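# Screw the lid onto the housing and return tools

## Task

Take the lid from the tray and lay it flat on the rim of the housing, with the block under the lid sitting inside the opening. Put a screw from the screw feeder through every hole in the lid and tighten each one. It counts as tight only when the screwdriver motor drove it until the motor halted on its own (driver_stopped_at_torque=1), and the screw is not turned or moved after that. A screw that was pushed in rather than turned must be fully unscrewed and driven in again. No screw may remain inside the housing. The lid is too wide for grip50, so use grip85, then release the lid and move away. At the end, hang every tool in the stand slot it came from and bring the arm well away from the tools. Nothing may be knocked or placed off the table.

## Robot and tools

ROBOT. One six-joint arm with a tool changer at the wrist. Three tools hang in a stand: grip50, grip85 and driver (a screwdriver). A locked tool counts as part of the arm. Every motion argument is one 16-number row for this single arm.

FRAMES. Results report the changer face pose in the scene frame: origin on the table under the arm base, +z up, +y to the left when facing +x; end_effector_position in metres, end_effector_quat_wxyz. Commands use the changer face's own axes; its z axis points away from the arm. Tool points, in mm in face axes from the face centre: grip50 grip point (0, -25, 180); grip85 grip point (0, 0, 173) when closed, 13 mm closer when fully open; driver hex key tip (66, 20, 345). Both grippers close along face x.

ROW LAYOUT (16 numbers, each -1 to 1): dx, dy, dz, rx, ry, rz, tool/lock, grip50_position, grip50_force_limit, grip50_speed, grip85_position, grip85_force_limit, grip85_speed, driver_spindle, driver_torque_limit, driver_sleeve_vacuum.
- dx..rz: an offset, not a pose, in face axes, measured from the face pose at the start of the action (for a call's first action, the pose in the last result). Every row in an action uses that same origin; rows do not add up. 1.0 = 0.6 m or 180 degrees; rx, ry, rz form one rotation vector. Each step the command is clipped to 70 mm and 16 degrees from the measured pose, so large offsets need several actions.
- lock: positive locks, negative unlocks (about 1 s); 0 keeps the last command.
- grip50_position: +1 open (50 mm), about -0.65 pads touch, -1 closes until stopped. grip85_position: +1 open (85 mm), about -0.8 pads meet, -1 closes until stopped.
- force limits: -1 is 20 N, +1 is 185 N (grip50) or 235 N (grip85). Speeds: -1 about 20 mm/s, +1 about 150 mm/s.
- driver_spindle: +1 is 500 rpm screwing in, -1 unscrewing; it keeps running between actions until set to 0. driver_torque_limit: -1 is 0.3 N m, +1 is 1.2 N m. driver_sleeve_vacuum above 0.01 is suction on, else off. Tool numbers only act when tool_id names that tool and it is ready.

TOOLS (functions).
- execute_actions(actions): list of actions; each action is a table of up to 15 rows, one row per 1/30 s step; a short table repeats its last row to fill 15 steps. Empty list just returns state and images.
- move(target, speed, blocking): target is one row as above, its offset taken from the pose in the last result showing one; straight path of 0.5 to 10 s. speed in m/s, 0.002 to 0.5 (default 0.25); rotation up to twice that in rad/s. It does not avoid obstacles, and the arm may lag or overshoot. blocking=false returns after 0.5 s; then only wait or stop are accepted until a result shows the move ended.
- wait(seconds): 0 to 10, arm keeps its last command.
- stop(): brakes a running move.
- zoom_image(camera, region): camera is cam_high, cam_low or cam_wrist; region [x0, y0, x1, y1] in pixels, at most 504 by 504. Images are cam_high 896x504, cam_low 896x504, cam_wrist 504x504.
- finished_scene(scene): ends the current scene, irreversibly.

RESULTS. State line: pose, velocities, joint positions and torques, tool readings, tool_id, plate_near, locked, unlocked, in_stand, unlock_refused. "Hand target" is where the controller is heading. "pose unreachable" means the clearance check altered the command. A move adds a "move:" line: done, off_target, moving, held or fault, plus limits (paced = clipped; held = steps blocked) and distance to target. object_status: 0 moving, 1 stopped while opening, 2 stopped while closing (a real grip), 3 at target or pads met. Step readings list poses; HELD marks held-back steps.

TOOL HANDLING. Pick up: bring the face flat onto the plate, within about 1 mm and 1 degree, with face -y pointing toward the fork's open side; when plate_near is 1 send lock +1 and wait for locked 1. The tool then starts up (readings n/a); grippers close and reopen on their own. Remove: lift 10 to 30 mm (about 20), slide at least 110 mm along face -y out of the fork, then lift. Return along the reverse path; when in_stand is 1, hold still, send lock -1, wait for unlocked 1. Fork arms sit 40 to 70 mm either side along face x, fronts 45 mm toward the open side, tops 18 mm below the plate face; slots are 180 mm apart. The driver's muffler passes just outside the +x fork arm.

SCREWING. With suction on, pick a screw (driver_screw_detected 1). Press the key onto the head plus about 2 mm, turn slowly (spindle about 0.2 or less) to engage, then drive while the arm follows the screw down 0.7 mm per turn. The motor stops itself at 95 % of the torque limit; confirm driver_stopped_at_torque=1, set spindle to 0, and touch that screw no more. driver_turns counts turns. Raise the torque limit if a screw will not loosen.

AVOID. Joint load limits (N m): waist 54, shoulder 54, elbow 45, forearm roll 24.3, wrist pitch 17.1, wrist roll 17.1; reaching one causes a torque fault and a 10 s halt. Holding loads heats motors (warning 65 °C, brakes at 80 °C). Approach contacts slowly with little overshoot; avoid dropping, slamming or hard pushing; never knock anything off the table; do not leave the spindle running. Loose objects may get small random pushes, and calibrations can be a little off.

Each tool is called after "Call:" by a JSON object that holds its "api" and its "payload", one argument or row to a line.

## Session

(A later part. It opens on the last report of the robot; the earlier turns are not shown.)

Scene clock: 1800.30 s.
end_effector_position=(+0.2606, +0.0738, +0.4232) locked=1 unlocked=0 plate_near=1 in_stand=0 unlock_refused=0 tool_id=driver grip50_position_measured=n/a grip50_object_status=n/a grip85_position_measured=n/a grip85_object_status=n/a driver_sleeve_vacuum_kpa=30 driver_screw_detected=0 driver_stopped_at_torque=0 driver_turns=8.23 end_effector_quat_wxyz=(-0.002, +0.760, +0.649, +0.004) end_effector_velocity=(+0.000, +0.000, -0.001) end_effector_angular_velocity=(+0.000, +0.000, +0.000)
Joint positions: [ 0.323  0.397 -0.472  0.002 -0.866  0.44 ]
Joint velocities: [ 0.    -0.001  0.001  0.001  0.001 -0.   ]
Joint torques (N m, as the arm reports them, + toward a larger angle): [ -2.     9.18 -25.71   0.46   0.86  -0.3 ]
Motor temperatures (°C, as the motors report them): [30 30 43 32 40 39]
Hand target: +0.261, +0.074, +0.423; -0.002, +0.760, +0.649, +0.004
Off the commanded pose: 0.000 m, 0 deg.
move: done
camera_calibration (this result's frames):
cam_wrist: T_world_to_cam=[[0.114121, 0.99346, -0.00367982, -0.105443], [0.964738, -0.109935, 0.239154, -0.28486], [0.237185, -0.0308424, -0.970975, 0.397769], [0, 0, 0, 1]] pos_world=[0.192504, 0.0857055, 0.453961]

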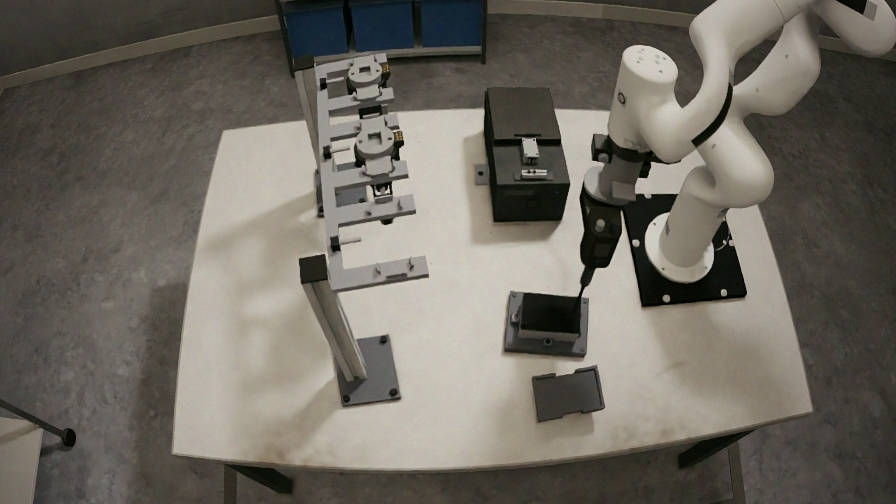

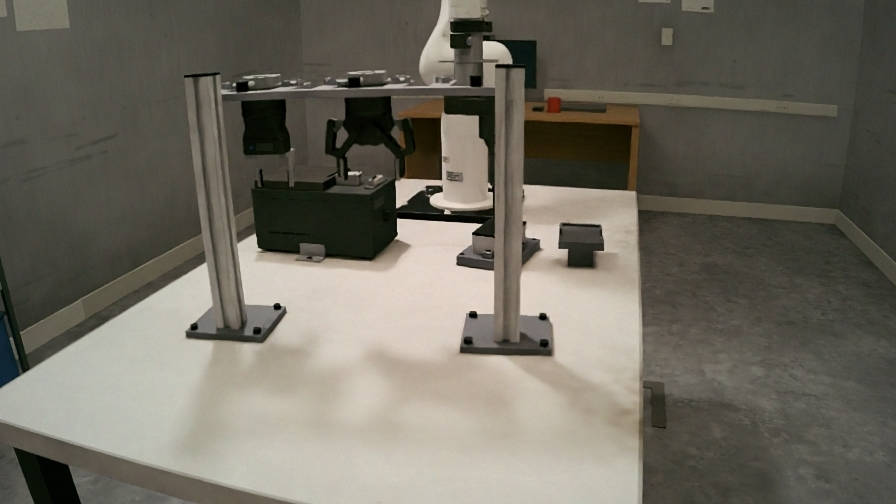

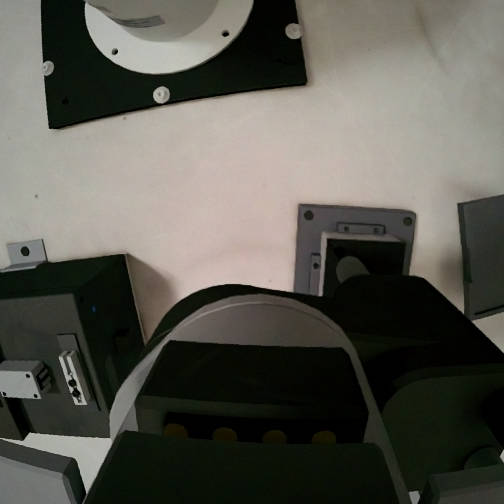

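Call:
{"api": "execute_actions", "payload": {
  "actions": [
    [[0,0,-0.002,0,0,0,0,0,0,0,0,0,0,0,-1,1],[0,0,-0.005,0,0,0,0,0,0,0,0,0,0,0,-1,1]]
  ]
}}

Call:
{"api": "zoom_image", "payload": {
  "camera": "cam_wrist",
  "region": [322, 232, 348, 258]
}}

Call:
{"api": "zoom_image", "payload": {
  "camera": "cam_high",
  "region": [565, 285, 590, 310]
}}

Scene clock: 1809.03 s.
end_effector_position=(+0.2606, +0.0738, +0.4262) locked=1 unlocked=0 plate_near=1 in_stand=0 unlock_refused=0 tool_id=driver grip50_position_measured=n/a grip50_object_status=n/a grip85_position_measured=n/a grip85_object_status=n/a driver_sleeve_vacuum_kpa=39 driver_screw_detected=1 driver_stopped_at_torque=0 driver_turns=8.23 end_effector_quat_wxyz=(-0.002, +0.760, +0.649, +0.004) end_effector_velocity=(-0.000, -0.000, +0.000) end_effector_angular_velocity=(+0.000, +0.000, -0.000)
Joint positions: [ 0.323  0.4   -0.476  0.002 -0.874  0.44 ]
Joint velocities: [-0.001  0.    -0.     0.001 -0.    -0.001]
Joint torques (N m, as the arm reports them, + toward a larger angle): [ -1.99   8.57 -26.16   0.83   0.74  -0.25]
Motor temperatures (°C, as the motors report them): [30 30 43 32 40 39]
Hand target: +0.261, +0.074, +0.426; -0.002, +0.760, +0.649, +0.004
Off the commanded pose: 0.000 m, 0 deg.
Step readings (end_effector_position):
0: (+0.2606, +0.0738, +0.4232)
1: (+0.2606, +0.0738, +0.4232)
2: (+0.2606, +0.0738, +0.4233)
4: (+0.2605, +0.0738, +0.4245)
8: (+0.2607, +0.0739, +0.4261)
15: end_effector_position above
camera_calibration (this result's frames):
cam_wrist: T_world_to_cam=[[0.114107, 0.993462, -0.00368668, -0.105404], [0.964751, -0.109922, 0.239107, -0.285541], [0.237138, -0.0308406, -0.970986, 0.400677], [0, 0, 0, 1]] pos_world=[0.192488, 0.0856849, 0.456938]

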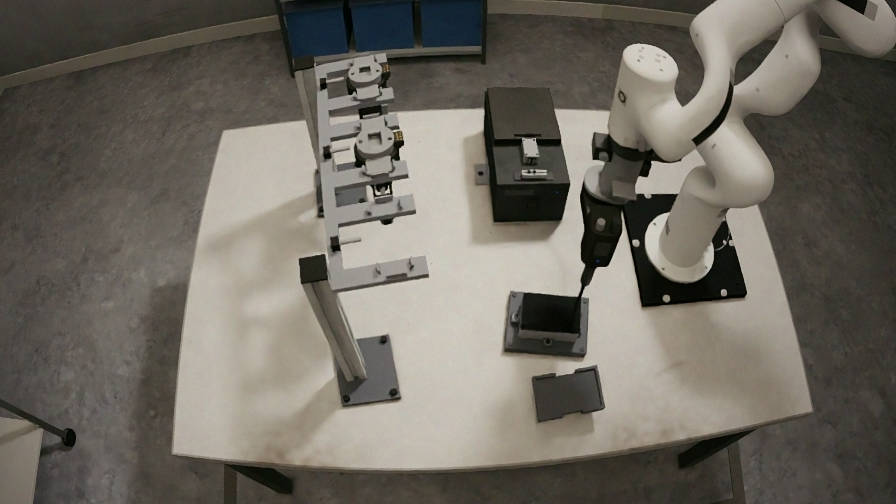

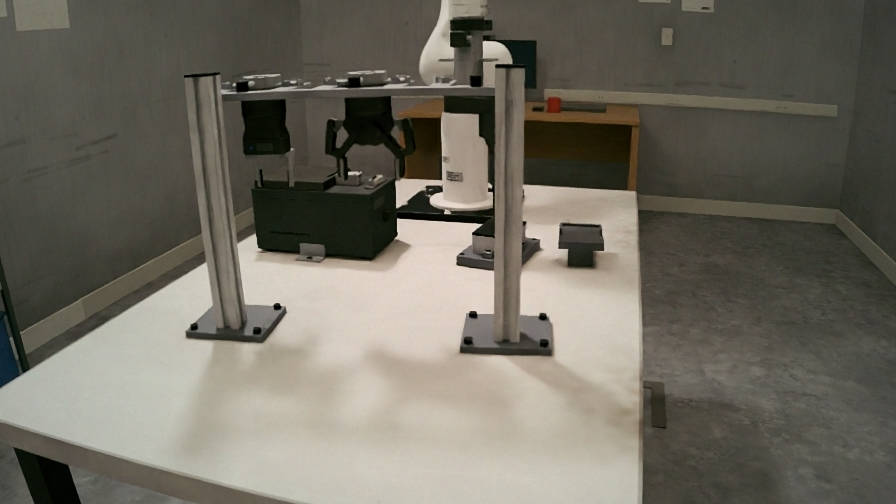

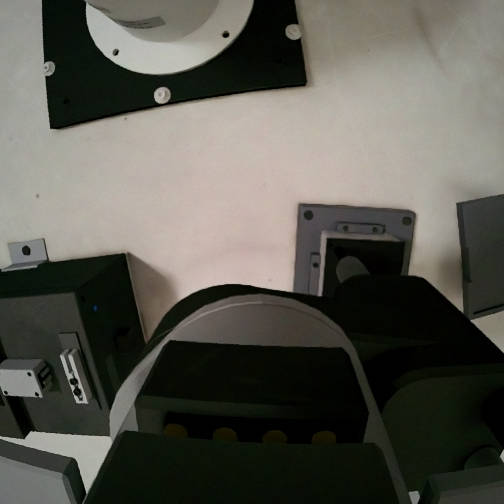

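Region (322, 232, 348, 258) of cam_wrist's 504x504 image, scaled by 19.385, with more detail than that image has.

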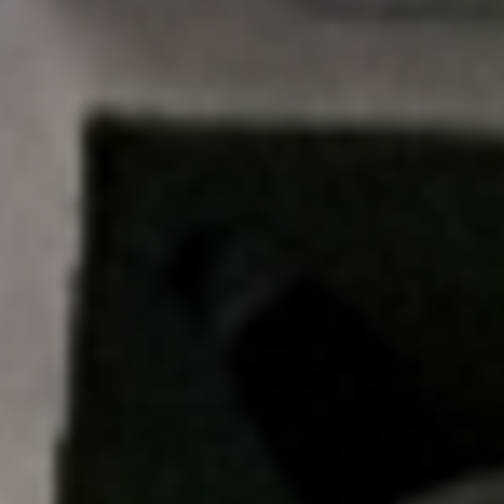

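Region (565, 285, 590, 310) of cam_high's 896x504 image, scaled by 20.160, with more detail than that image has.

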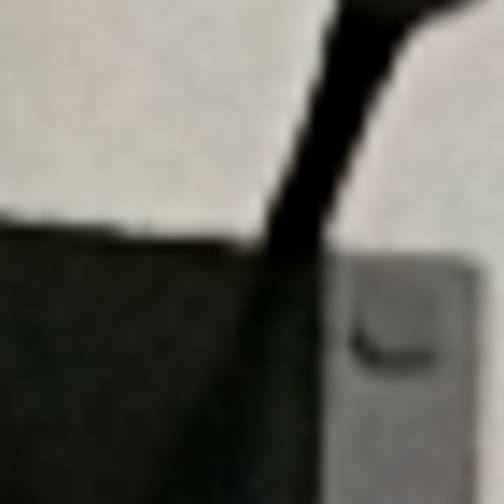

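Call:
{"api": "execute_actions", "payload": {
  "actions": [
    [[-0.0017,0.0005,0,0,0,0,0,0,0,0,0,0,0,0,-1,1]],
    [[0,0,0,0,0,0,0,0,0,0,0,0,0,0,-1,1]]
  ]
}}

Call:
{"api": "zoom_image", "payload": {
  "camera": "cam_wrist",
  "region": [322, 232, 348, 258]
}}

Scene clock: 1826.10 s.
end_effector_position=(+0.2607, +0.0728, +0.4262) locked=1 unlocked=0 plate_near=1 in_stand=0 unlock_refused=0 tool_id=driver grip50_position_measured=n/a grip50_object_status=n/a grip85_position_measured=n/a grip85_object_status=n/a driver_sleeve_vacuum_kpa=39 driver_screw_detected=1 driver_stopped_at_torque=0 driver_turns=8.23 end_effector_quat_wxyz=(-0.002, +0.760, +0.649, +0.004) end_effector_velocity=(-0.000, +0.000, -0.000) end_effector_angular_velocity=(-0.000, +0.002, +0.000)
Joint positions: [ 0.32   0.401 -0.476  0.002 -0.874  0.436]
Joint velocities: [ 0.    -0.001  0.     0.    -0.001 -0.   ]
Joint torques (N m, as the arm reports them, + toward a larger angle): [ -2.46   8.57 -25.67   1.     0.71  -0.28]
Motor temperatures (°C, as the motors report them): [30 30 43 32 40 39]
Hand target: +0.261, +0.073, +0.426; -0.002, +0.760, +0.649, +0.004
Off the commanded pose: 0.000 m, 0 deg.
Step readings (end_effector_position; steps 1 to 15: 1st action; 16 to 30: 2nd action):
0: (+0.2606, +0.0738, +0.4262)
1: (+0.2606, +0.0738, +0.4262)
2: (+0.2606, +0.0737, +0.4262)
4: (+0.2606, +0.0732, +0.4262)
8: (+0.2607, +0.0728, +0.4262)
15: (+0.2607, +0.0728, +0.4262)
16: (+0.2607, +0.0728, +0.4262)
17: (+0.2607, +0.0728, +0.4262)
19: (+0.2607, +0.0728, +0.4262)
23: (+0.2607, +0.0728, +0.4262)
30: end_effector_position above
camera_calibration (this result's frames):
cam_wrist: T_world_to_cam=[[0.114102, 0.993462, -0.00368747, -0.104374], [0.96475, -0.109917, 0.239115, -0.28579], [0.237147, -0.0308411, -0.970984, 0.400603], [0, 0, 0, 1]] pos_world=[0.192623, 0.0846339, 0.456931]

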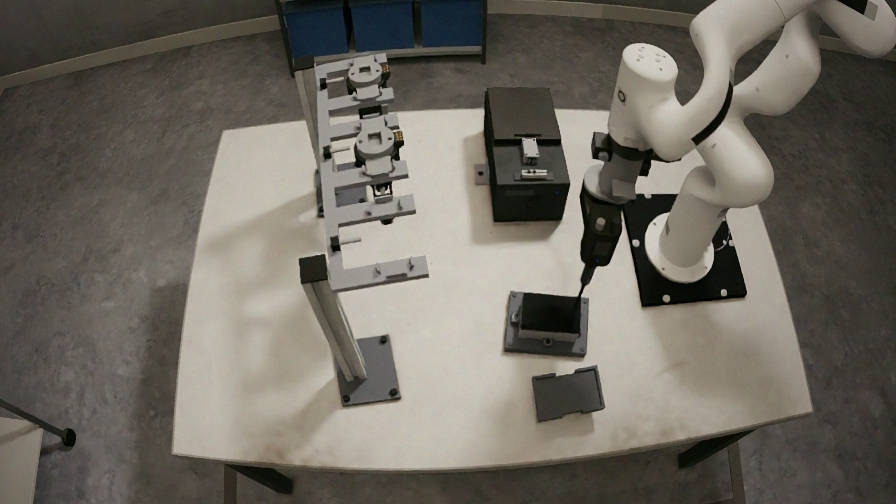

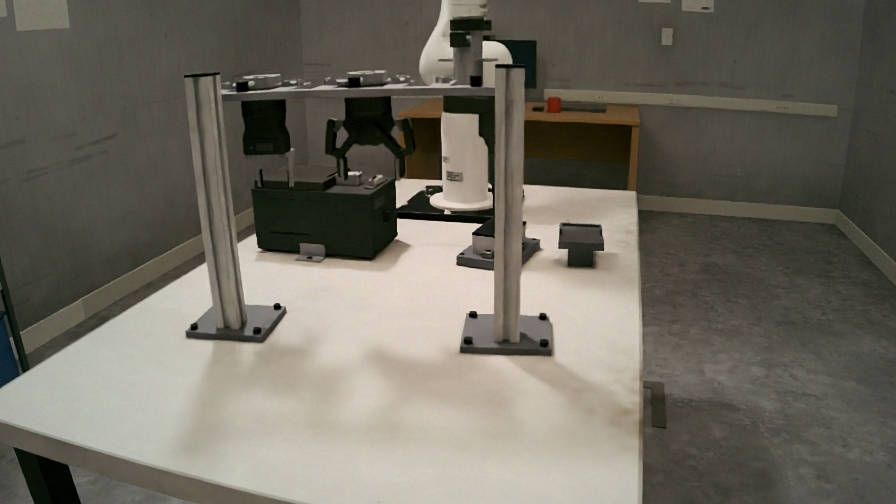

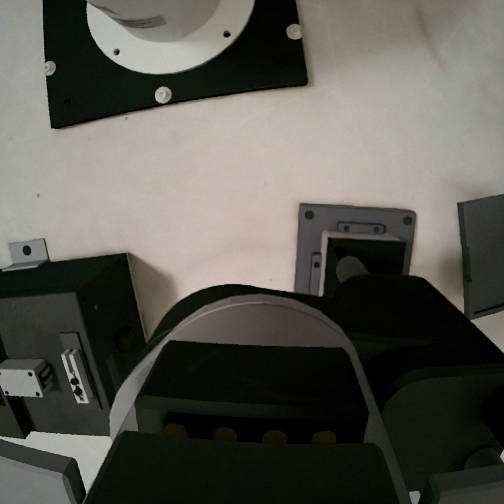

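Region (322, 232, 348, 258) of cam_wrist's 504x504 image, scaled by 19.385, with more detail than that image has.

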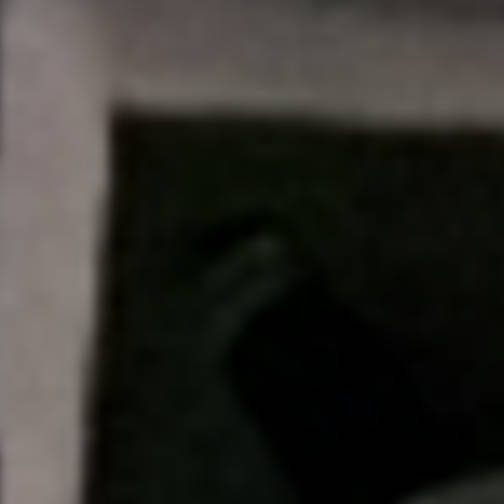

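Call:
{"api": "execute_actions", "payload": {
  "actions": [
    [[0,0,0.0008,0,0,0,0,0,0,0,0,0,0,0,-1,1],[0,0,0.0016,0,0,0,0,0,0,0,0,0,0,0,-1,1],[0,0,0.0025,0,0,0,0,0,0,0,0,0,0,0,-1,1]],
    [[0,0,0.0008,0,0,0,0,0,0,0,0,0,0,0,-1,1],[0,0,0.0016,0,0,0,0,0,0,0,0,0,0,0,-1,1],[0,0,0.0025,0,0,0,0,0,0,0,0,0,0,0,-1,1]],
    [[0,0,0.0008,0,0,0,0,0,0,0,0,0,0,0,-1,1],[0,0,0.0016,0,0,0,0,0,0,0,0,0,0,0,-1,1]]
  ]
}}

Scene clock: 1838.80 s.
end_effector_position=(+0.2607, +0.0728, +0.4223) locked=1 unlocked=0 plate_near=1 in_stand=0 unlock_refused=0 tool_id=driver grip50_position_measured=n/a grip50_object_status=n/a grip85_position_measured=n/a grip85_object_status=n/a driver_sleeve_vacuum_kpa=40 driver_screw_detected=1 driver_stopped_at_torque=0 driver_turns=8.23 end_effector_quat_wxyz=(-0.002, +0.760, +0.649, +0.004) end_effector_velocity=(-0.000, +0.000, -0.000) end_effector_angular_velocity=(+0.001, +0.001, -0.001)
Joint positions: [ 0.32   0.396 -0.47   0.002 -0.863  0.436]
Joint velocities: [ 0.     0.     0.     0.001 -0.001  0.   ]
Joint torques (N m, as the arm reports them, + toward a larger angle): [ -1.23   8.38 -25.74   0.84   0.66  -0.26]
Motor temperatures (°C, as the motors report them): [30 30 43 32 40 39]
Hand target: +0.261, +0.073, +0.422; -0.002, +0.760, +0.649, +0.004
Off the commanded pose: 0.000 m, 0 deg.
Step readings (end_effector_position; steps 1 to 15: 1st action; 16 to 30: 2nd action; 31 to 45: 3rd action):
0: (+0.2607, +0.0728, +0.4262)
1: (+0.2607, +0.0728, +0.4262)
2: (+0.2607, +0.0728, +0.4261)
4: (+0.2607, +0.0728, +0.4256)
8: (+0.2606, +0.0728, +0.4247)
15: (+0.2607, +0.0728, +0.4247)
16: (+0.2607, +0.0728, +0.4247)
17: (+0.2607, +0.0728, +0.4246)
19: (+0.2607, +0.0728, +0.4242)
23: (+0.2607, +0.0728, +0.4233)
30: (+0.2607, +0.0728, +0.4232)
31: (+0.2607, +0.0728, +0.4232)
32: (+0.2607, +0.0728, +0.4231)
34: (+0.2607, +0.0728, +0.4227)
38: (+0.2607, +0.0728, +0.4223)
45: end_effector_position above
camera_calibration (this result's frames):
cam_wrist: T_world_to_cam=[[0.11412, 0.99346, -0.00366411, -0.104435], [0.964727, -0.109937, 0.239197, -0.284902], [0.23723, -0.030832, -0.970964, 0.396758], [0, 0, 0, 1]] pos_world=[0.192647, 0.0846636, 0.453003]

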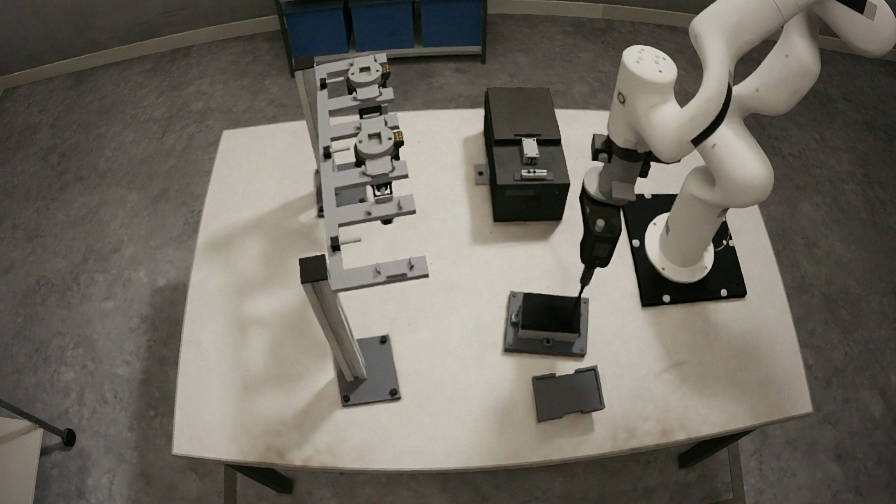

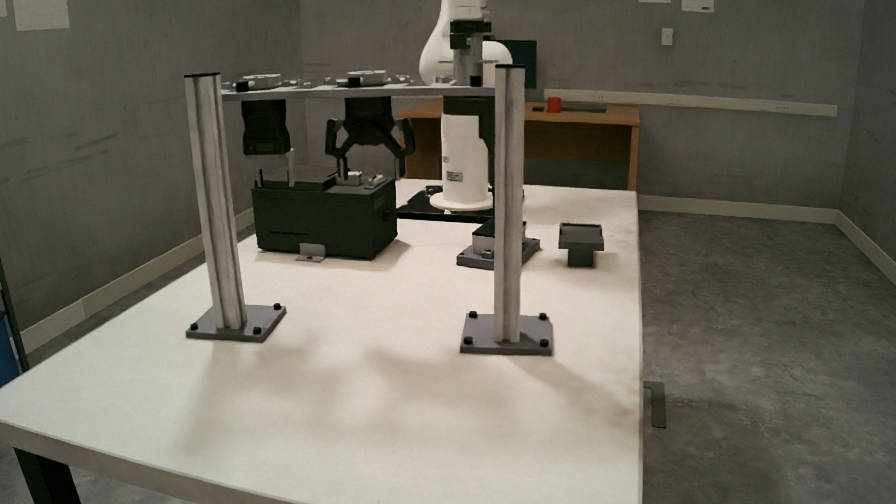

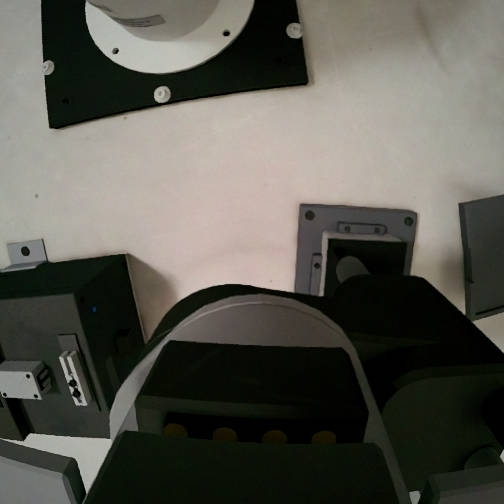

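Call:
{"api": "execute_actions", "payload": {
  "actions": [
    [[0,0,0.0007,0,0,0,0,0,0,0,0,0,0,0,-1,1],[0,0,0.0014,0,0,0,0,0,0,0,0,0,0,0,-1,1]],
    [[0,0,0.001,0,0,0,0,0,0,0,0,0,0,0.2,-1,1]],
    [[0,0,0.001,0,0,0,0,0,0,0,0,0,0,0.2,-1,1]],
    [[0,0,0.001,0,0,0,0,0,0,0,0,0,0,0.2,-1,1]],
    [[0,0,0.001,0,0,0,0,0,0,0,0,0,0,0.2,-1,1]],
    [[0,0,0.001,0,0,0,0,0,0,0,0,0,0,0.2,-1,1]],
    [[0,0,0.001,0,0,0,0,0,0,0,0,0,0,0.2,-1,1]],
    [[0,0,0,0,0,0,0,0,0,0,0,0,0,0,-1,1]]
  ]
}}

Scene clock: 1858.40 s.
end_effector_position=(+0.2607, +0.0728, +0.4179) locked=1 unlocked=0 plate_near=1 in_stand=0 unlock_refused=0 tool_id=driver grip50_position_measured=n/a grip50_object_status=n/a grip85_position_measured=n/a grip85_object_status=n/a driver_sleeve_vacuum_kpa=39 driver_screw_detected=1 driver_stopped_at_torque=0 driver_turns=13.17 end_effector_quat_wxyz=(-0.002, +0.760, +0.649, +0.004) end_effector_velocity=(-0.000, -0.000, -0.001) end_effector_angular_velocity=(+0.000, +0.000, -0.000)
Joint positions: [ 0.32   0.39  -0.463  0.002 -0.851  0.436]
Joint velocities: [-0.    -0.     0.001  0.001  0.001 -0.   ]
Joint torques (N m, as the arm reports them, + toward a larger angle): [ -2.95   7.81 -24.85   0.16   1.08  -0.04]
Motor temperatures (°C, as the motors report them): [30 30 43 32 40 39]
Hand target: +0.261, +0.073, +0.418; -0.002, +0.760, +0.649, +0.004
Off the commanded pose: 0.000 m, 0 deg.
Step readings (end_effector_position; steps 1 to 15: 1st action; 16 to 30: 2nd action; 31 to 45: 3rd action; 46 to 60: 4th action; 61 to 75: 5th action; 76 to 90: 6th action; 91 to 105: 7th action; 106 to 120: 8th action):
0: (+0.2607, +0.0728, +0.4222)
1: (+0.2607, +0.0728, +0.4222)
2: (+0.2607, +0.0728, +0.4222)
4: (+0.2607, +0.0728, +0.4218)
8: (+0.2607, +0.0728, +0.4214)
15: (+0.2607, +0.0728, +0.4214)
16: (+0.2607, +0.0728, +0.4214)
17: (+0.2607, +0.0728, +0.4213)
19: (+0.2607, +0.0728, +0.4211)
23: (+0.2607, +0.0728, +0.4208)
30: (+0.2607, +0.0728, +0.4208)
31: (+0.2607, +0.0728, +0.4208)
32: (+0.2607, +0.0728, +0.4208)
34: (+0.2607, +0.0728, +0.4205)
38: (+0.2607, +0.0728, +0.4202)
45: (+0.2607, +0.0728, +0.4202)
46: (+0.2607, +0.0728, +0.4202)
47: (+0.2607, +0.0728, +0.4202)
49: (+0.2607, +0.0728, +0.4199)
53: (+0.2607, +0.0728, +0.4196)
60: (+0.2607, +0.0728, +0.4196)
61: (+0.2607, +0.0728, +0.4196)
62: (+0.2607, +0.0728, +0.4196)
64: (+0.2607, +0.0728, +0.4193)
68: (+0.2607, +0.0728, +0.4190)
75: (+0.2607, +0.0728, +0.4190)
76: (+0.2607, +0.0728, +0.4190)
77: (+0.2607, +0.0728, +0.4190)
79: (+0.2607, +0.0728, +0.4187)
83: (+0.2607, +0.0728, +0.4185)
90: (+0.2607, +0.0728, +0.4184)
91: (+0.2607, +0.0728, +0.4184)
92: (+0.2608, +0.0728, +0.4184)
94: (+0.2607, +0.0728, +0.4182)
98: (+0.2607, +0.0728, +0.4180)
105: (+0.2607, +0.0728, +0.4179)
106: (+0.2607, +0.0728, +0.4179)
107: (+0.2607, +0.0728, +0.4179)
109: (+0.2607, +0.0729, +0.4179)
113: (+0.2607, +0.0728, +0.4179)
120: end_effector_position above
camera_calibration (this result's frames):
cam_wrist: T_world_to_cam=[[0.114112, 0.993461, -0.00359541, -0.104528], [0.964723, -0.109945, 0.239212, -0.283868], [0.237252, -0.0307654, -0.970961, 0.392489], [0, 0, 0, 1]] pos_world=[0.192663, 0.0847099, 0.44862]

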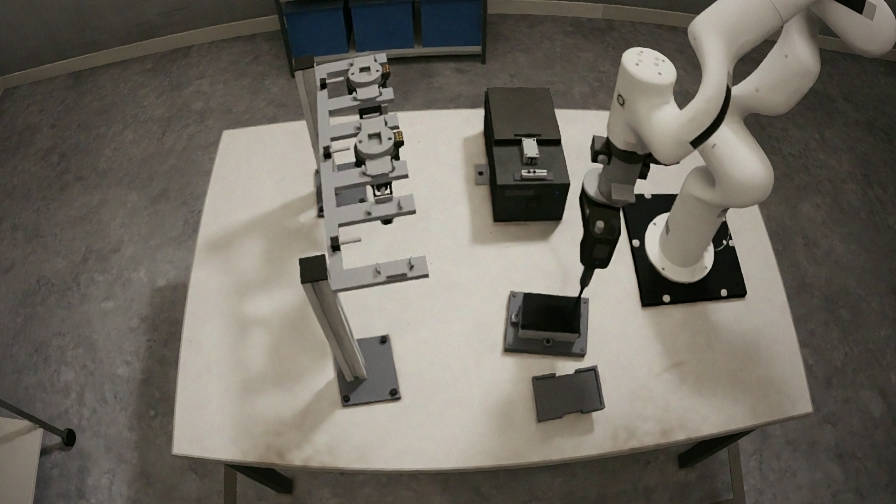

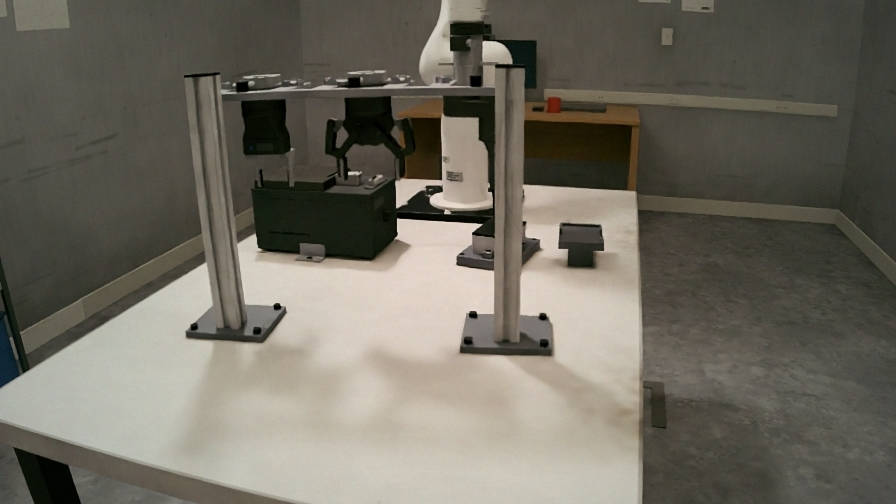

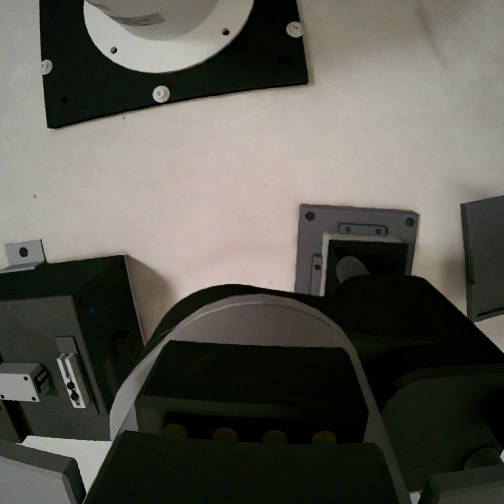

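Call:
{"api": "execute_actions", "payload": {
  "actions": [
    [[0,0,0.001,0,0,0,0,0,0,0,0,0,0,0.2,-1,1]],
    [[0,0,0.001,0,0,0,0,0,0,0,0,0,0,0.2,-1,1]],
    [[0,0,0.001,0,0,0,0,0,0,0,0,0,0,0.2,-1,1]],
    [[0,0,0.001,0,0,0,0,0,0,0,0,0,0,0.2,-1,1]],
    [[0,0,0.001,0,0,0,0,0,0,0,0,0,0,0.2,-1,1]],
    [[0,0,0.001,0,0,0,0,0,0,0,0,0,0,0.2,-1,1]],
    [[0,0,0.001,0,0,0,0,0,0,0,0,0,0,0.2,-1,1]],
    [[0,0,0.001,0,0,0,0,0,0,0,0,0,0,0.2,-1,1]],
    [[0,0,0.001,0,0,0,0,0,0,0,0,0,0,0.2,-1,1]],
    [[0,0,0,0,0,0,0,0,0,0,0,0,0,0,-1,1]]
  ]
}}

Scene clock: 1874.57 s.
end_effector_position=(+0.2607, +0.0729, +0.4125) locked=1 unlocked=0 plate_near=1 in_stand=0 unlock_refused=0 tool_id=driver grip50_position_measured=n/a grip50_object_status=n/a grip85_position_measured=n/a grip85_object_status=n/a driver_sleeve_vacuum_kpa=40 driver_screw_detected=1 driver_stopped_at_torque=1 driver_turns=18.77 end_effector_quat_wxyz=(-0.002, +0.760, +0.649, +0.004) end_effector_velocity=(-0.000, +0.000, +0.000) end_effector_angular_velocity=(-0.001, +0.002, +0.002)
Joint positions: [ 0.32   0.383 -0.455  0.002 -0.835  0.436]
Joint velocities: [ 0.001  0.001  0.    -0.001 -0.002 -0.   ]
Joint torques (N m, as the arm reports them, + toward a larger angle): [ -2.21   6.85 -24.68  -0.01   1.33  -0.01]
Motor temperatures (°C, as the motors report them): [30 30 43 32 40 39]
Hand target: +0.261, +0.073, +0.412; -0.002, +0.760, +0.649, +0.004
Off the commanded pose: 0.000 m, 0 deg.
Step readings (end_effector_position; steps 1 to 15: 1st action; 16 to 30: 2nd action; 31 to 45: 3rd action; 46 to 60: 4th action; 61 to 75: 5th action; 76 to 90: 6th action; 91 to 105: 7th action; 106 to 120: 8th action; 121 to 135: 9th action; 136 to 150: 10th action):
0: (+0.2607, +0.0728, +0.4179)
1: (+0.2607, +0.0728, +0.4179)
2: (+0.2607, +0.0728, +0.4178)
4: (+0.2607, +0.0728, +0.4175)
8: (+0.2607, +0.0729, +0.4173)
15: (+0.2607, +0.0729, +0.4173)
16: (+0.2607, +0.0729, +0.4173)
17: (+0.2607, +0.0729, +0.4172)
19: (+0.2607, +0.0729, +0.4169)
23: (+0.2607, +0.0729, +0.4167)
30: (+0.2607, +0.0729, +0.4167)
31: (+0.2607, +0.0729, +0.4167)
32: (+0.2607, +0.0729, +0.4166)
34: (+0.2607, +0.0729, +0.4163)
38: (+0.2607, +0.0729, +0.4161)
45: (+0.2607, +0.0729, +0.4161)
46: (+0.2607, +0.0729, +0.4161)
47: (+0.2607, +0.0729, +0.4160)
49: (+0.2607, +0.0729, +0.4157)
53: (+0.2607, +0.0729, +0.4155)
60: (+0.2607, +0.0729, +0.4155)
61: (+0.2607, +0.0729, +0.4155)
62: (+0.2607, +0.0729, +0.4154)
64: (+0.2607, +0.0729, +0.4151)
68: (+0.2607, +0.0729, +0.4149)
75: (+0.2607, +0.0729, +0.4149)
76: (+0.2607, +0.0729, +0.4149)
77: (+0.2607, +0.0729, +0.4148)
79: (+0.2607, +0.0729, +0.4145)
83: (+0.2607, +0.0729, +0.4143)
90: (+0.2607, +0.0729, +0.4143)
91: (+0.2607, +0.0729, +0.4143)
92: (+0.2607, +0.0729, +0.4142)
94: (+0.2607, +0.0729, +0.4139)
98: (+0.2607, +0.0729, +0.4137)
105: (+0.2607, +0.0729, +0.4137)
106: (+0.2607, +0.0729, +0.4137)
107: (+0.2607, +0.0729, +0.4136)
109: (+0.2607, +0.0729, +0.4133)
113: (+0.2607, +0.0729, +0.4131)
120: (+0.2607, +0.0729, +0.4131)
121: (+0.2607, +0.0729, +0.4131)
122: (+0.2607, +0.0729, +0.4130)
124: (+0.2607, +0.0729, +0.4127)
128: (+0.2607, +0.0729, +0.4125)
135: (+0.2607, +0.0729, +0.4125)
136: (+0.2607, +0.0729, +0.4125)
137: (+0.2607, +0.0729, +0.4125)
139: (+0.2607, +0.0729, +0.4125)
143: (+0.2607, +0.0729, +0.4125)
150: end_effector_position above
camera_calibration (this result's frames):
cam_wrist: T_world_to_cam=[[0.113936, 0.993481, -0.00362196, -0.104534], [0.964766, -0.109772, 0.239115, -0.282544], [0.237158, -0.0307382, -0.970985, 0.38729], [0, 0, 0, 1]] pos_world=[0.19265, 0.0847421, 0.443234]

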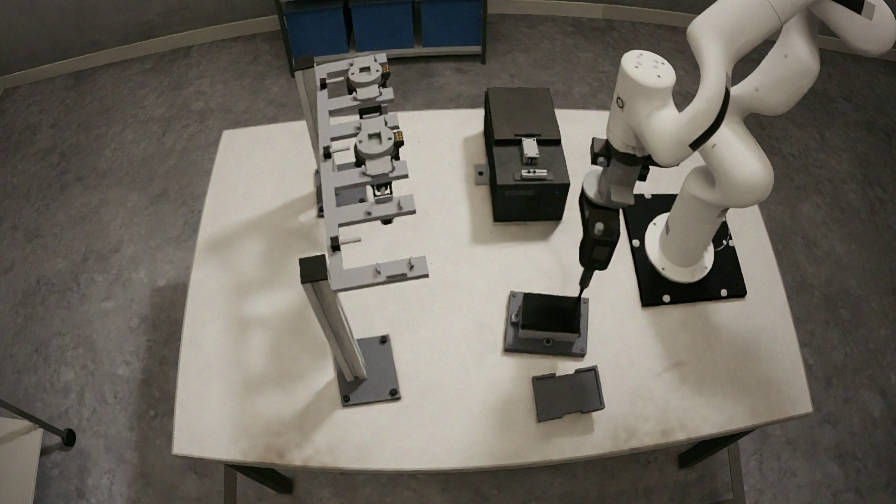

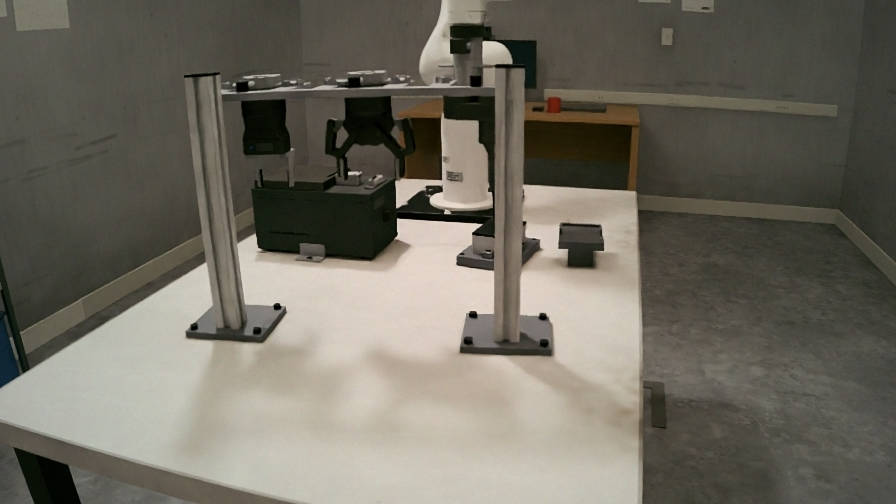

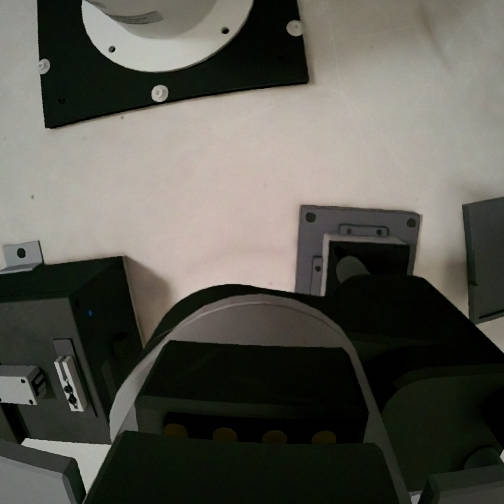

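Call:
{"api": "execute_actions", "payload": {
  "actions": [
    [[0,0,0,0,0,0,0,0,0,0,0,0,0,0,-1,-1]],
    [[0,0,-0.003,0,0,0,0,0,0,0,0,0,0,0,-1,-1],[0,0,-0.006,0,0,0,0,0,0,0,0,0,0,0,-1,-1],[0,0,-0.01,0,0,0,0,0,0,0,0,0,0,0,-1,-1]]
  ]
}}

Call:
{"api": "move", "payload": {
  "target": [0,0,-0.06,0,0,0,0,0,0,0,0,0,0,0,-1,-1],
  "speed": 0.05
}}

Call:
{"api": "zoom_image", "payload": {
  "camera": "cam_wrist",
  "region": [300, 205, 370, 275]
}}

Call:
{"api": "zoom_image", "payload": {
  "camera": "cam_high",
  "region": [500, 270, 610, 360]
}}

Scene clock: 1889.73 s.
end_effector_position=(+0.2607, +0.0728, +0.4184) locked=1 unlocked=0 plate_near=1 in_stand=0 unlock_refused=0 tool_id=driver grip50_position_measured=n/a grip50_object_status=n/a grip85_position_measured=n/a grip85_object_status=n/a driver_sleeve_vacuum_kpa=0 driver_screw_detected=0 driver_stopped_at_torque=1 driver_turns=18.77 end_effector_quat_wxyz=(-0.002, +0.760, +0.649, +0.004) end_effector_velocity=(+0.000, +0.000, +0.001) end_effector_angular_velocity=(-0.000, -0.000, +0.001)
Joint positions: [ 0.32   0.391 -0.464  0.002 -0.853  0.436]
Joint velocities: [ 0.001  0.001 -0.002 -0.    -0.002  0.   ]
Joint torques (N m, as the arm reports them, + toward a larger angle): [ -0.53   8.75 -25.62   1.05   0.84  -0.28]
Motor temperatures (°C, as the motors report them): [30 30 43 32 40 39]
Hand target: +0.261, +0.073, +0.418; -0.002, +0.760, +0.649, +0.004
Off the commanded pose: 0.000 m, 0 deg.
Step readings (end_effector_position; steps 1 to 15: 1st action; 16 to 30: 2nd action):
0: (+0.2607, +0.0729, +0.4125)
1: (+0.2607, +0.0729, +0.4125)
2: (+0.2607, +0.0729, +0.4125)
4: (+0.2607, +0.0729, +0.4125)
8: (+0.2607, +0.0729, +0.4125)
15: (+0.2607, +0.0729, +0.4125)
16: (+0.2607, +0.0729, +0.4125)
17: (+0.2607, +0.0729, +0.4127)
19: (+0.2607, +0.0729, +0.4144)
23: (+0.2609, +0.0728, +0.4179)
30: end_effector_position above
camera_calibration (this result's frames):
cam_wrist: T_world_to_cam=[[0.113947, 0.99348, -0.00371337, -0.104409], [0.964791, -0.109763, 0.239022, -0.283894], [0.237056, -0.0308184, -0.971007, 0.39307], [0, 0, 0, 1]] pos_world=[0.192615, 0.0846807, 0.449143]

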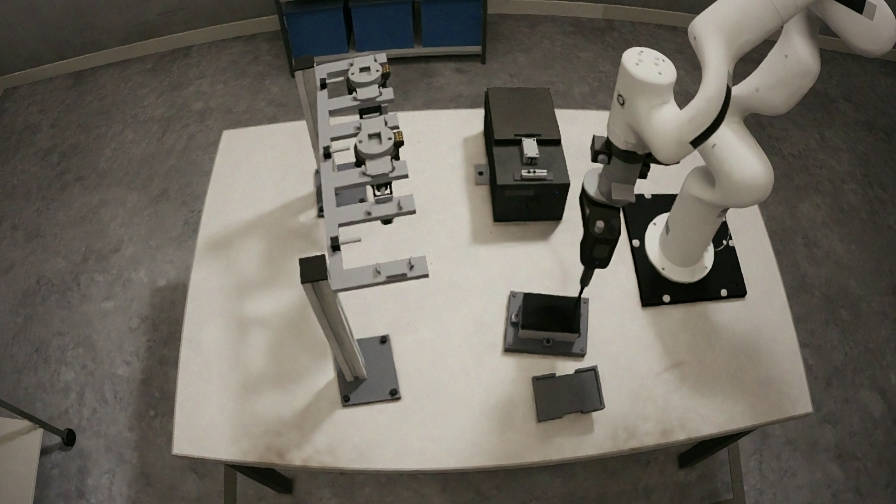

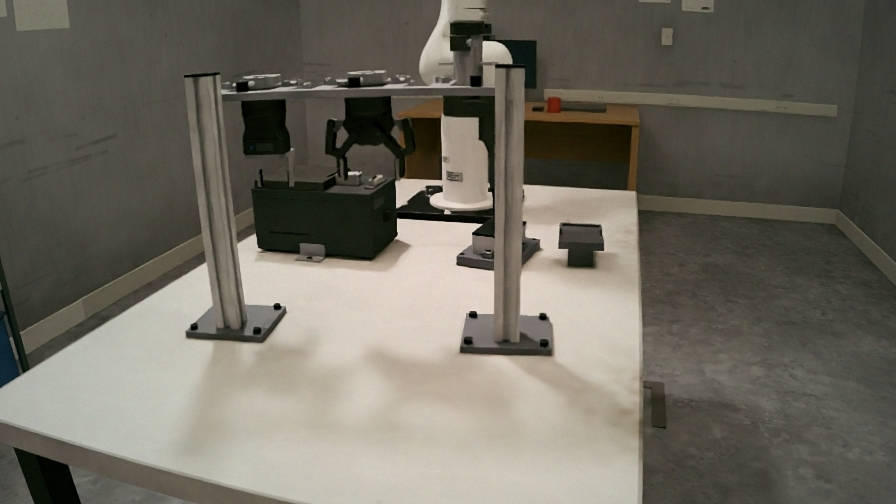

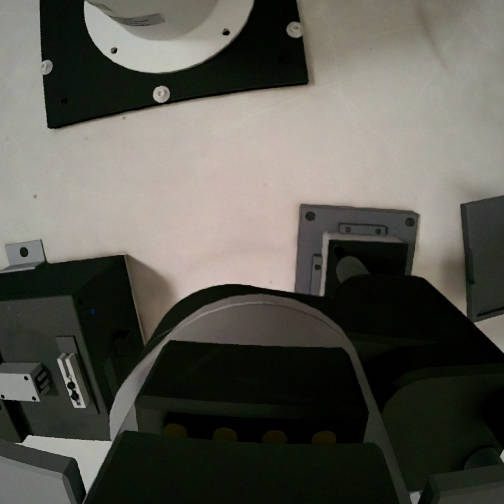

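Scene clock: 1890.80 s.
end_effector_position=(+0.2606, +0.0726, +0.4542) locked=1 unlocked=0 plate_near=1 in_stand=0 unlock_refused=0 tool_id=driver grip50_position_measured=n/a grip50_object_status=n/a grip85_position_measured=n/a grip85_object_status=n/a driver_sleeve_vacuum_kpa=0 driver_screw_detected=0 driver_stopped_at_torque=1 driver_turns=18.77 end_effector_quat_wxyz=(-0.002, +0.760, +0.649, +0.003) end_effector_velocity=(-0.001, +0.000, +0.001) end_effector_angular_velocity=(+0.001, +0.002, -0.000)
Joint positions: [ 0.32   0.431 -0.522  0.002 -0.951  0.436]
Joint velocities: [ 0.     0.001 -0.001  0.002 -0.004 -0.001]
Joint torques (N m, as the arm reports them, + toward a larger angle): [ -2.07   7.95 -26.39   0.83   0.76  -0.27]
Motor temperatures (°C, as the motors report them): [30 30 43 32 40 39]
Hand target: +0.261, +0.073, +0.454; -0.002, +0.760, +0.649, +0.004
Off the commanded pose: 0.000 m, 0 deg.
move: done
camera_calibration (this result's frames):
cam_wrist: T_world_to_cam=[[0.113807, 0.993496, -0.00372272, -0.103992], [0.964872, -0.109634, 0.238751, -0.292272], [0.23679, -0.0307635, -0.971074, 0.427988], [0, 0, 0, 1]] pos_world=[0.192497, 0.0844387, 0.485001]

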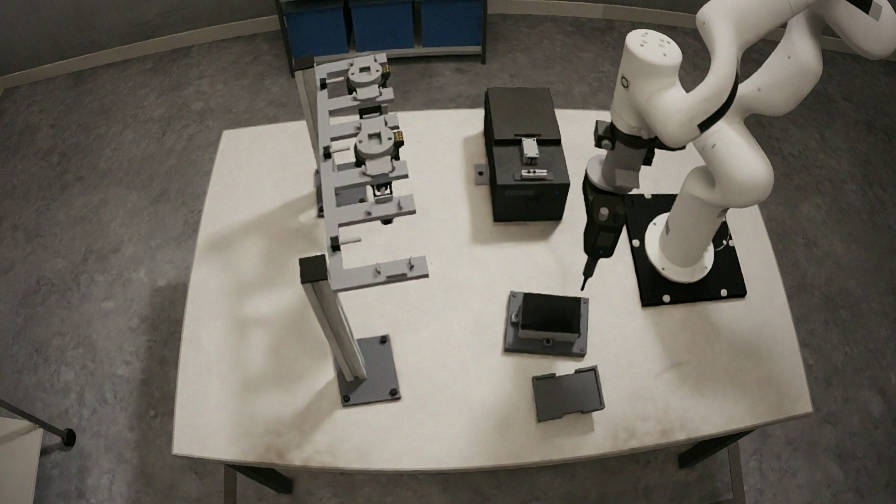

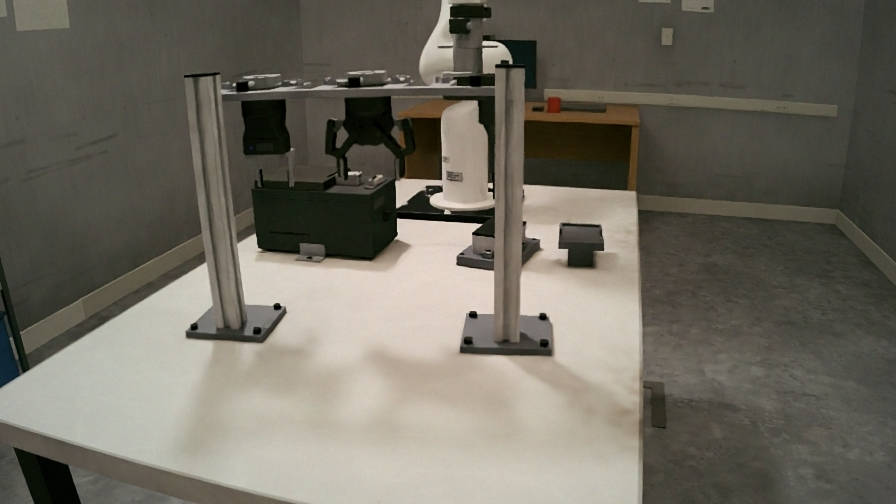

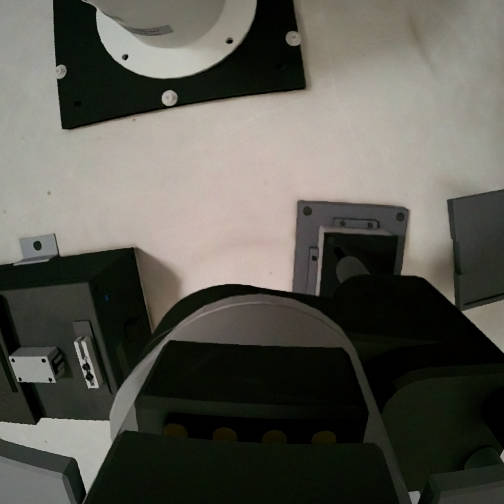

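Region (300, 205, 370, 275) of cam_wrist's 504x504 image, scaled by 7.200, with more detail than that image has.

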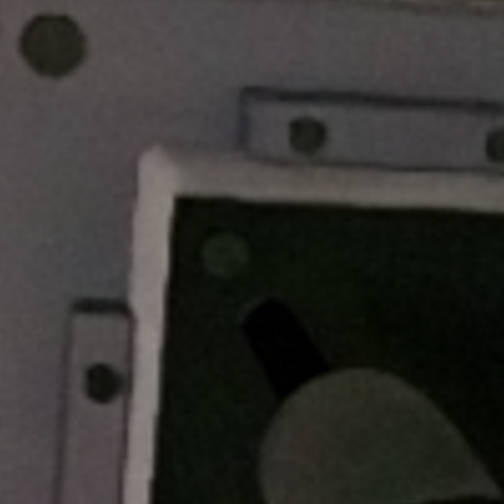

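Region (500, 270, 610, 360) of cam_high's 896x504 image, scaled by 4.582, with more detail than that image has; it fills the top 412 rows of this view, and the rest is white.

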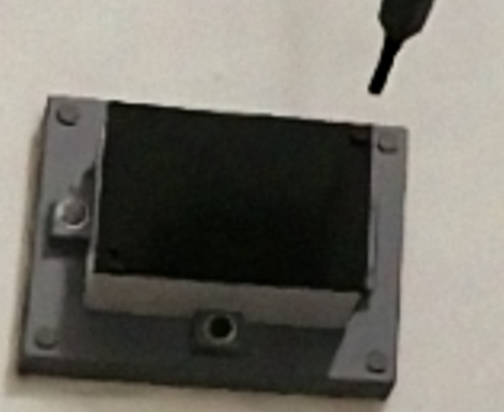

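Call:
{"api": "move", "payload": {
  "target": [-0.05,0.03,-0.16,0,0,0,0,0,0,0,0,0,0,0,-1,-1],
  "speed": 0.15
}}

Scene clock: 1910.90 s.
end_effector_position=(+0.2733, +0.0396, +0.5497) locked=1 unlocked=0 plate_near=1 in_stand=0 unlock_refused=0 tool_id=driver grip50_position_measured=n/a grip50_object_status=n/a grip85_position_measured=n/a grip85_object_status=n/a driver_sleeve_vacuum_kpa=0 driver_screw_detected=0 driver_stopped_at_torque=1 driver_turns=18.77 end_effector_quat_wxyz=(-0.002, +0.760, +0.650, +0.003) end_effector_velocity=(+0.001, -0.000, +0.002) end_effector_angular_velocity=(+0.001, -0.001, +0.001)
Joint positions: [ 0.194  0.463 -0.718  0.002 -1.179  0.31 ]
Joint velocities: [-0.002 -0.001 -0.004  0.001 -0.002 -0.003]
Joint torques (N m, as the arm reports them, + toward a larger angle): [ -1.07   6.02 -26.98   1.01   0.78  -0.25]
Motor temperatures (°C, as the motors report them): [30 30 43 32 40 39]
Hand target: +0.273, +0.040, +0.550; -0.002, +0.760, +0.650, +0.004
Off the commanded pose: 0.000 m, 0 deg.
move: done
camera_calibration (this result's frames):
cam_wrist: T_world_to_cam=[[0.113407, 0.993541, -0.00384692, -0.0721296], [0.96503, -0.10923, 0.238296, -0.330824], [0.236337, -0.0307369, -0.971185, 0.516817], [0, 0, 0, 1]] pos_world=[0.205292, 0.0514132, 0.580481]

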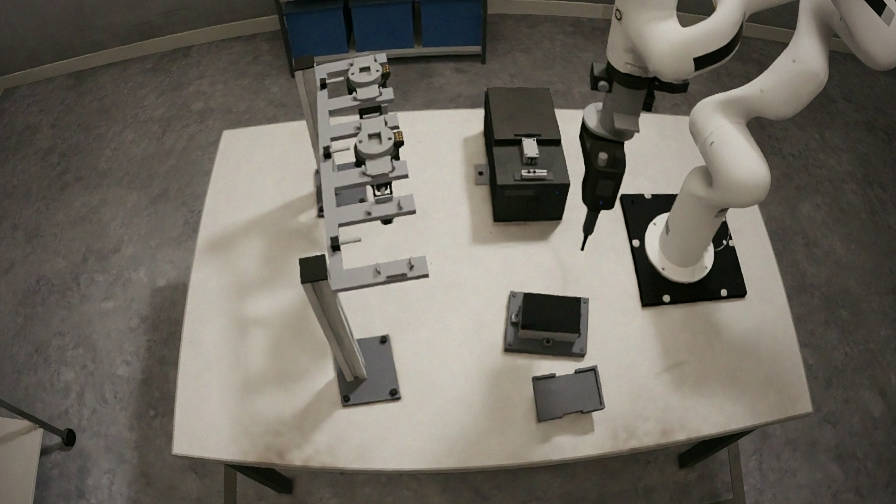

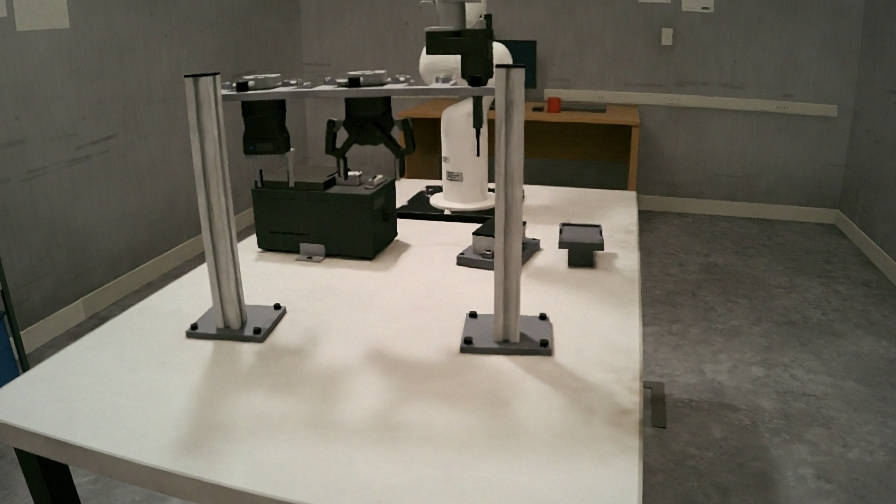

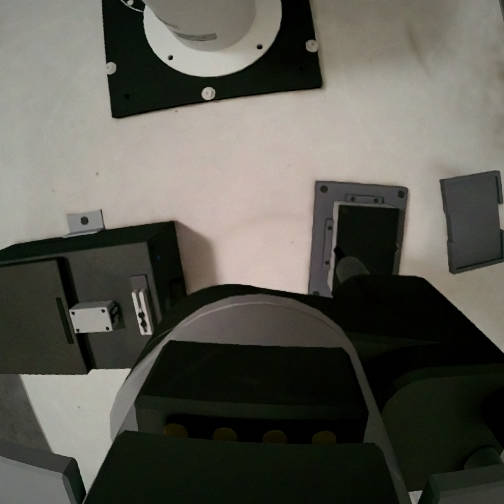

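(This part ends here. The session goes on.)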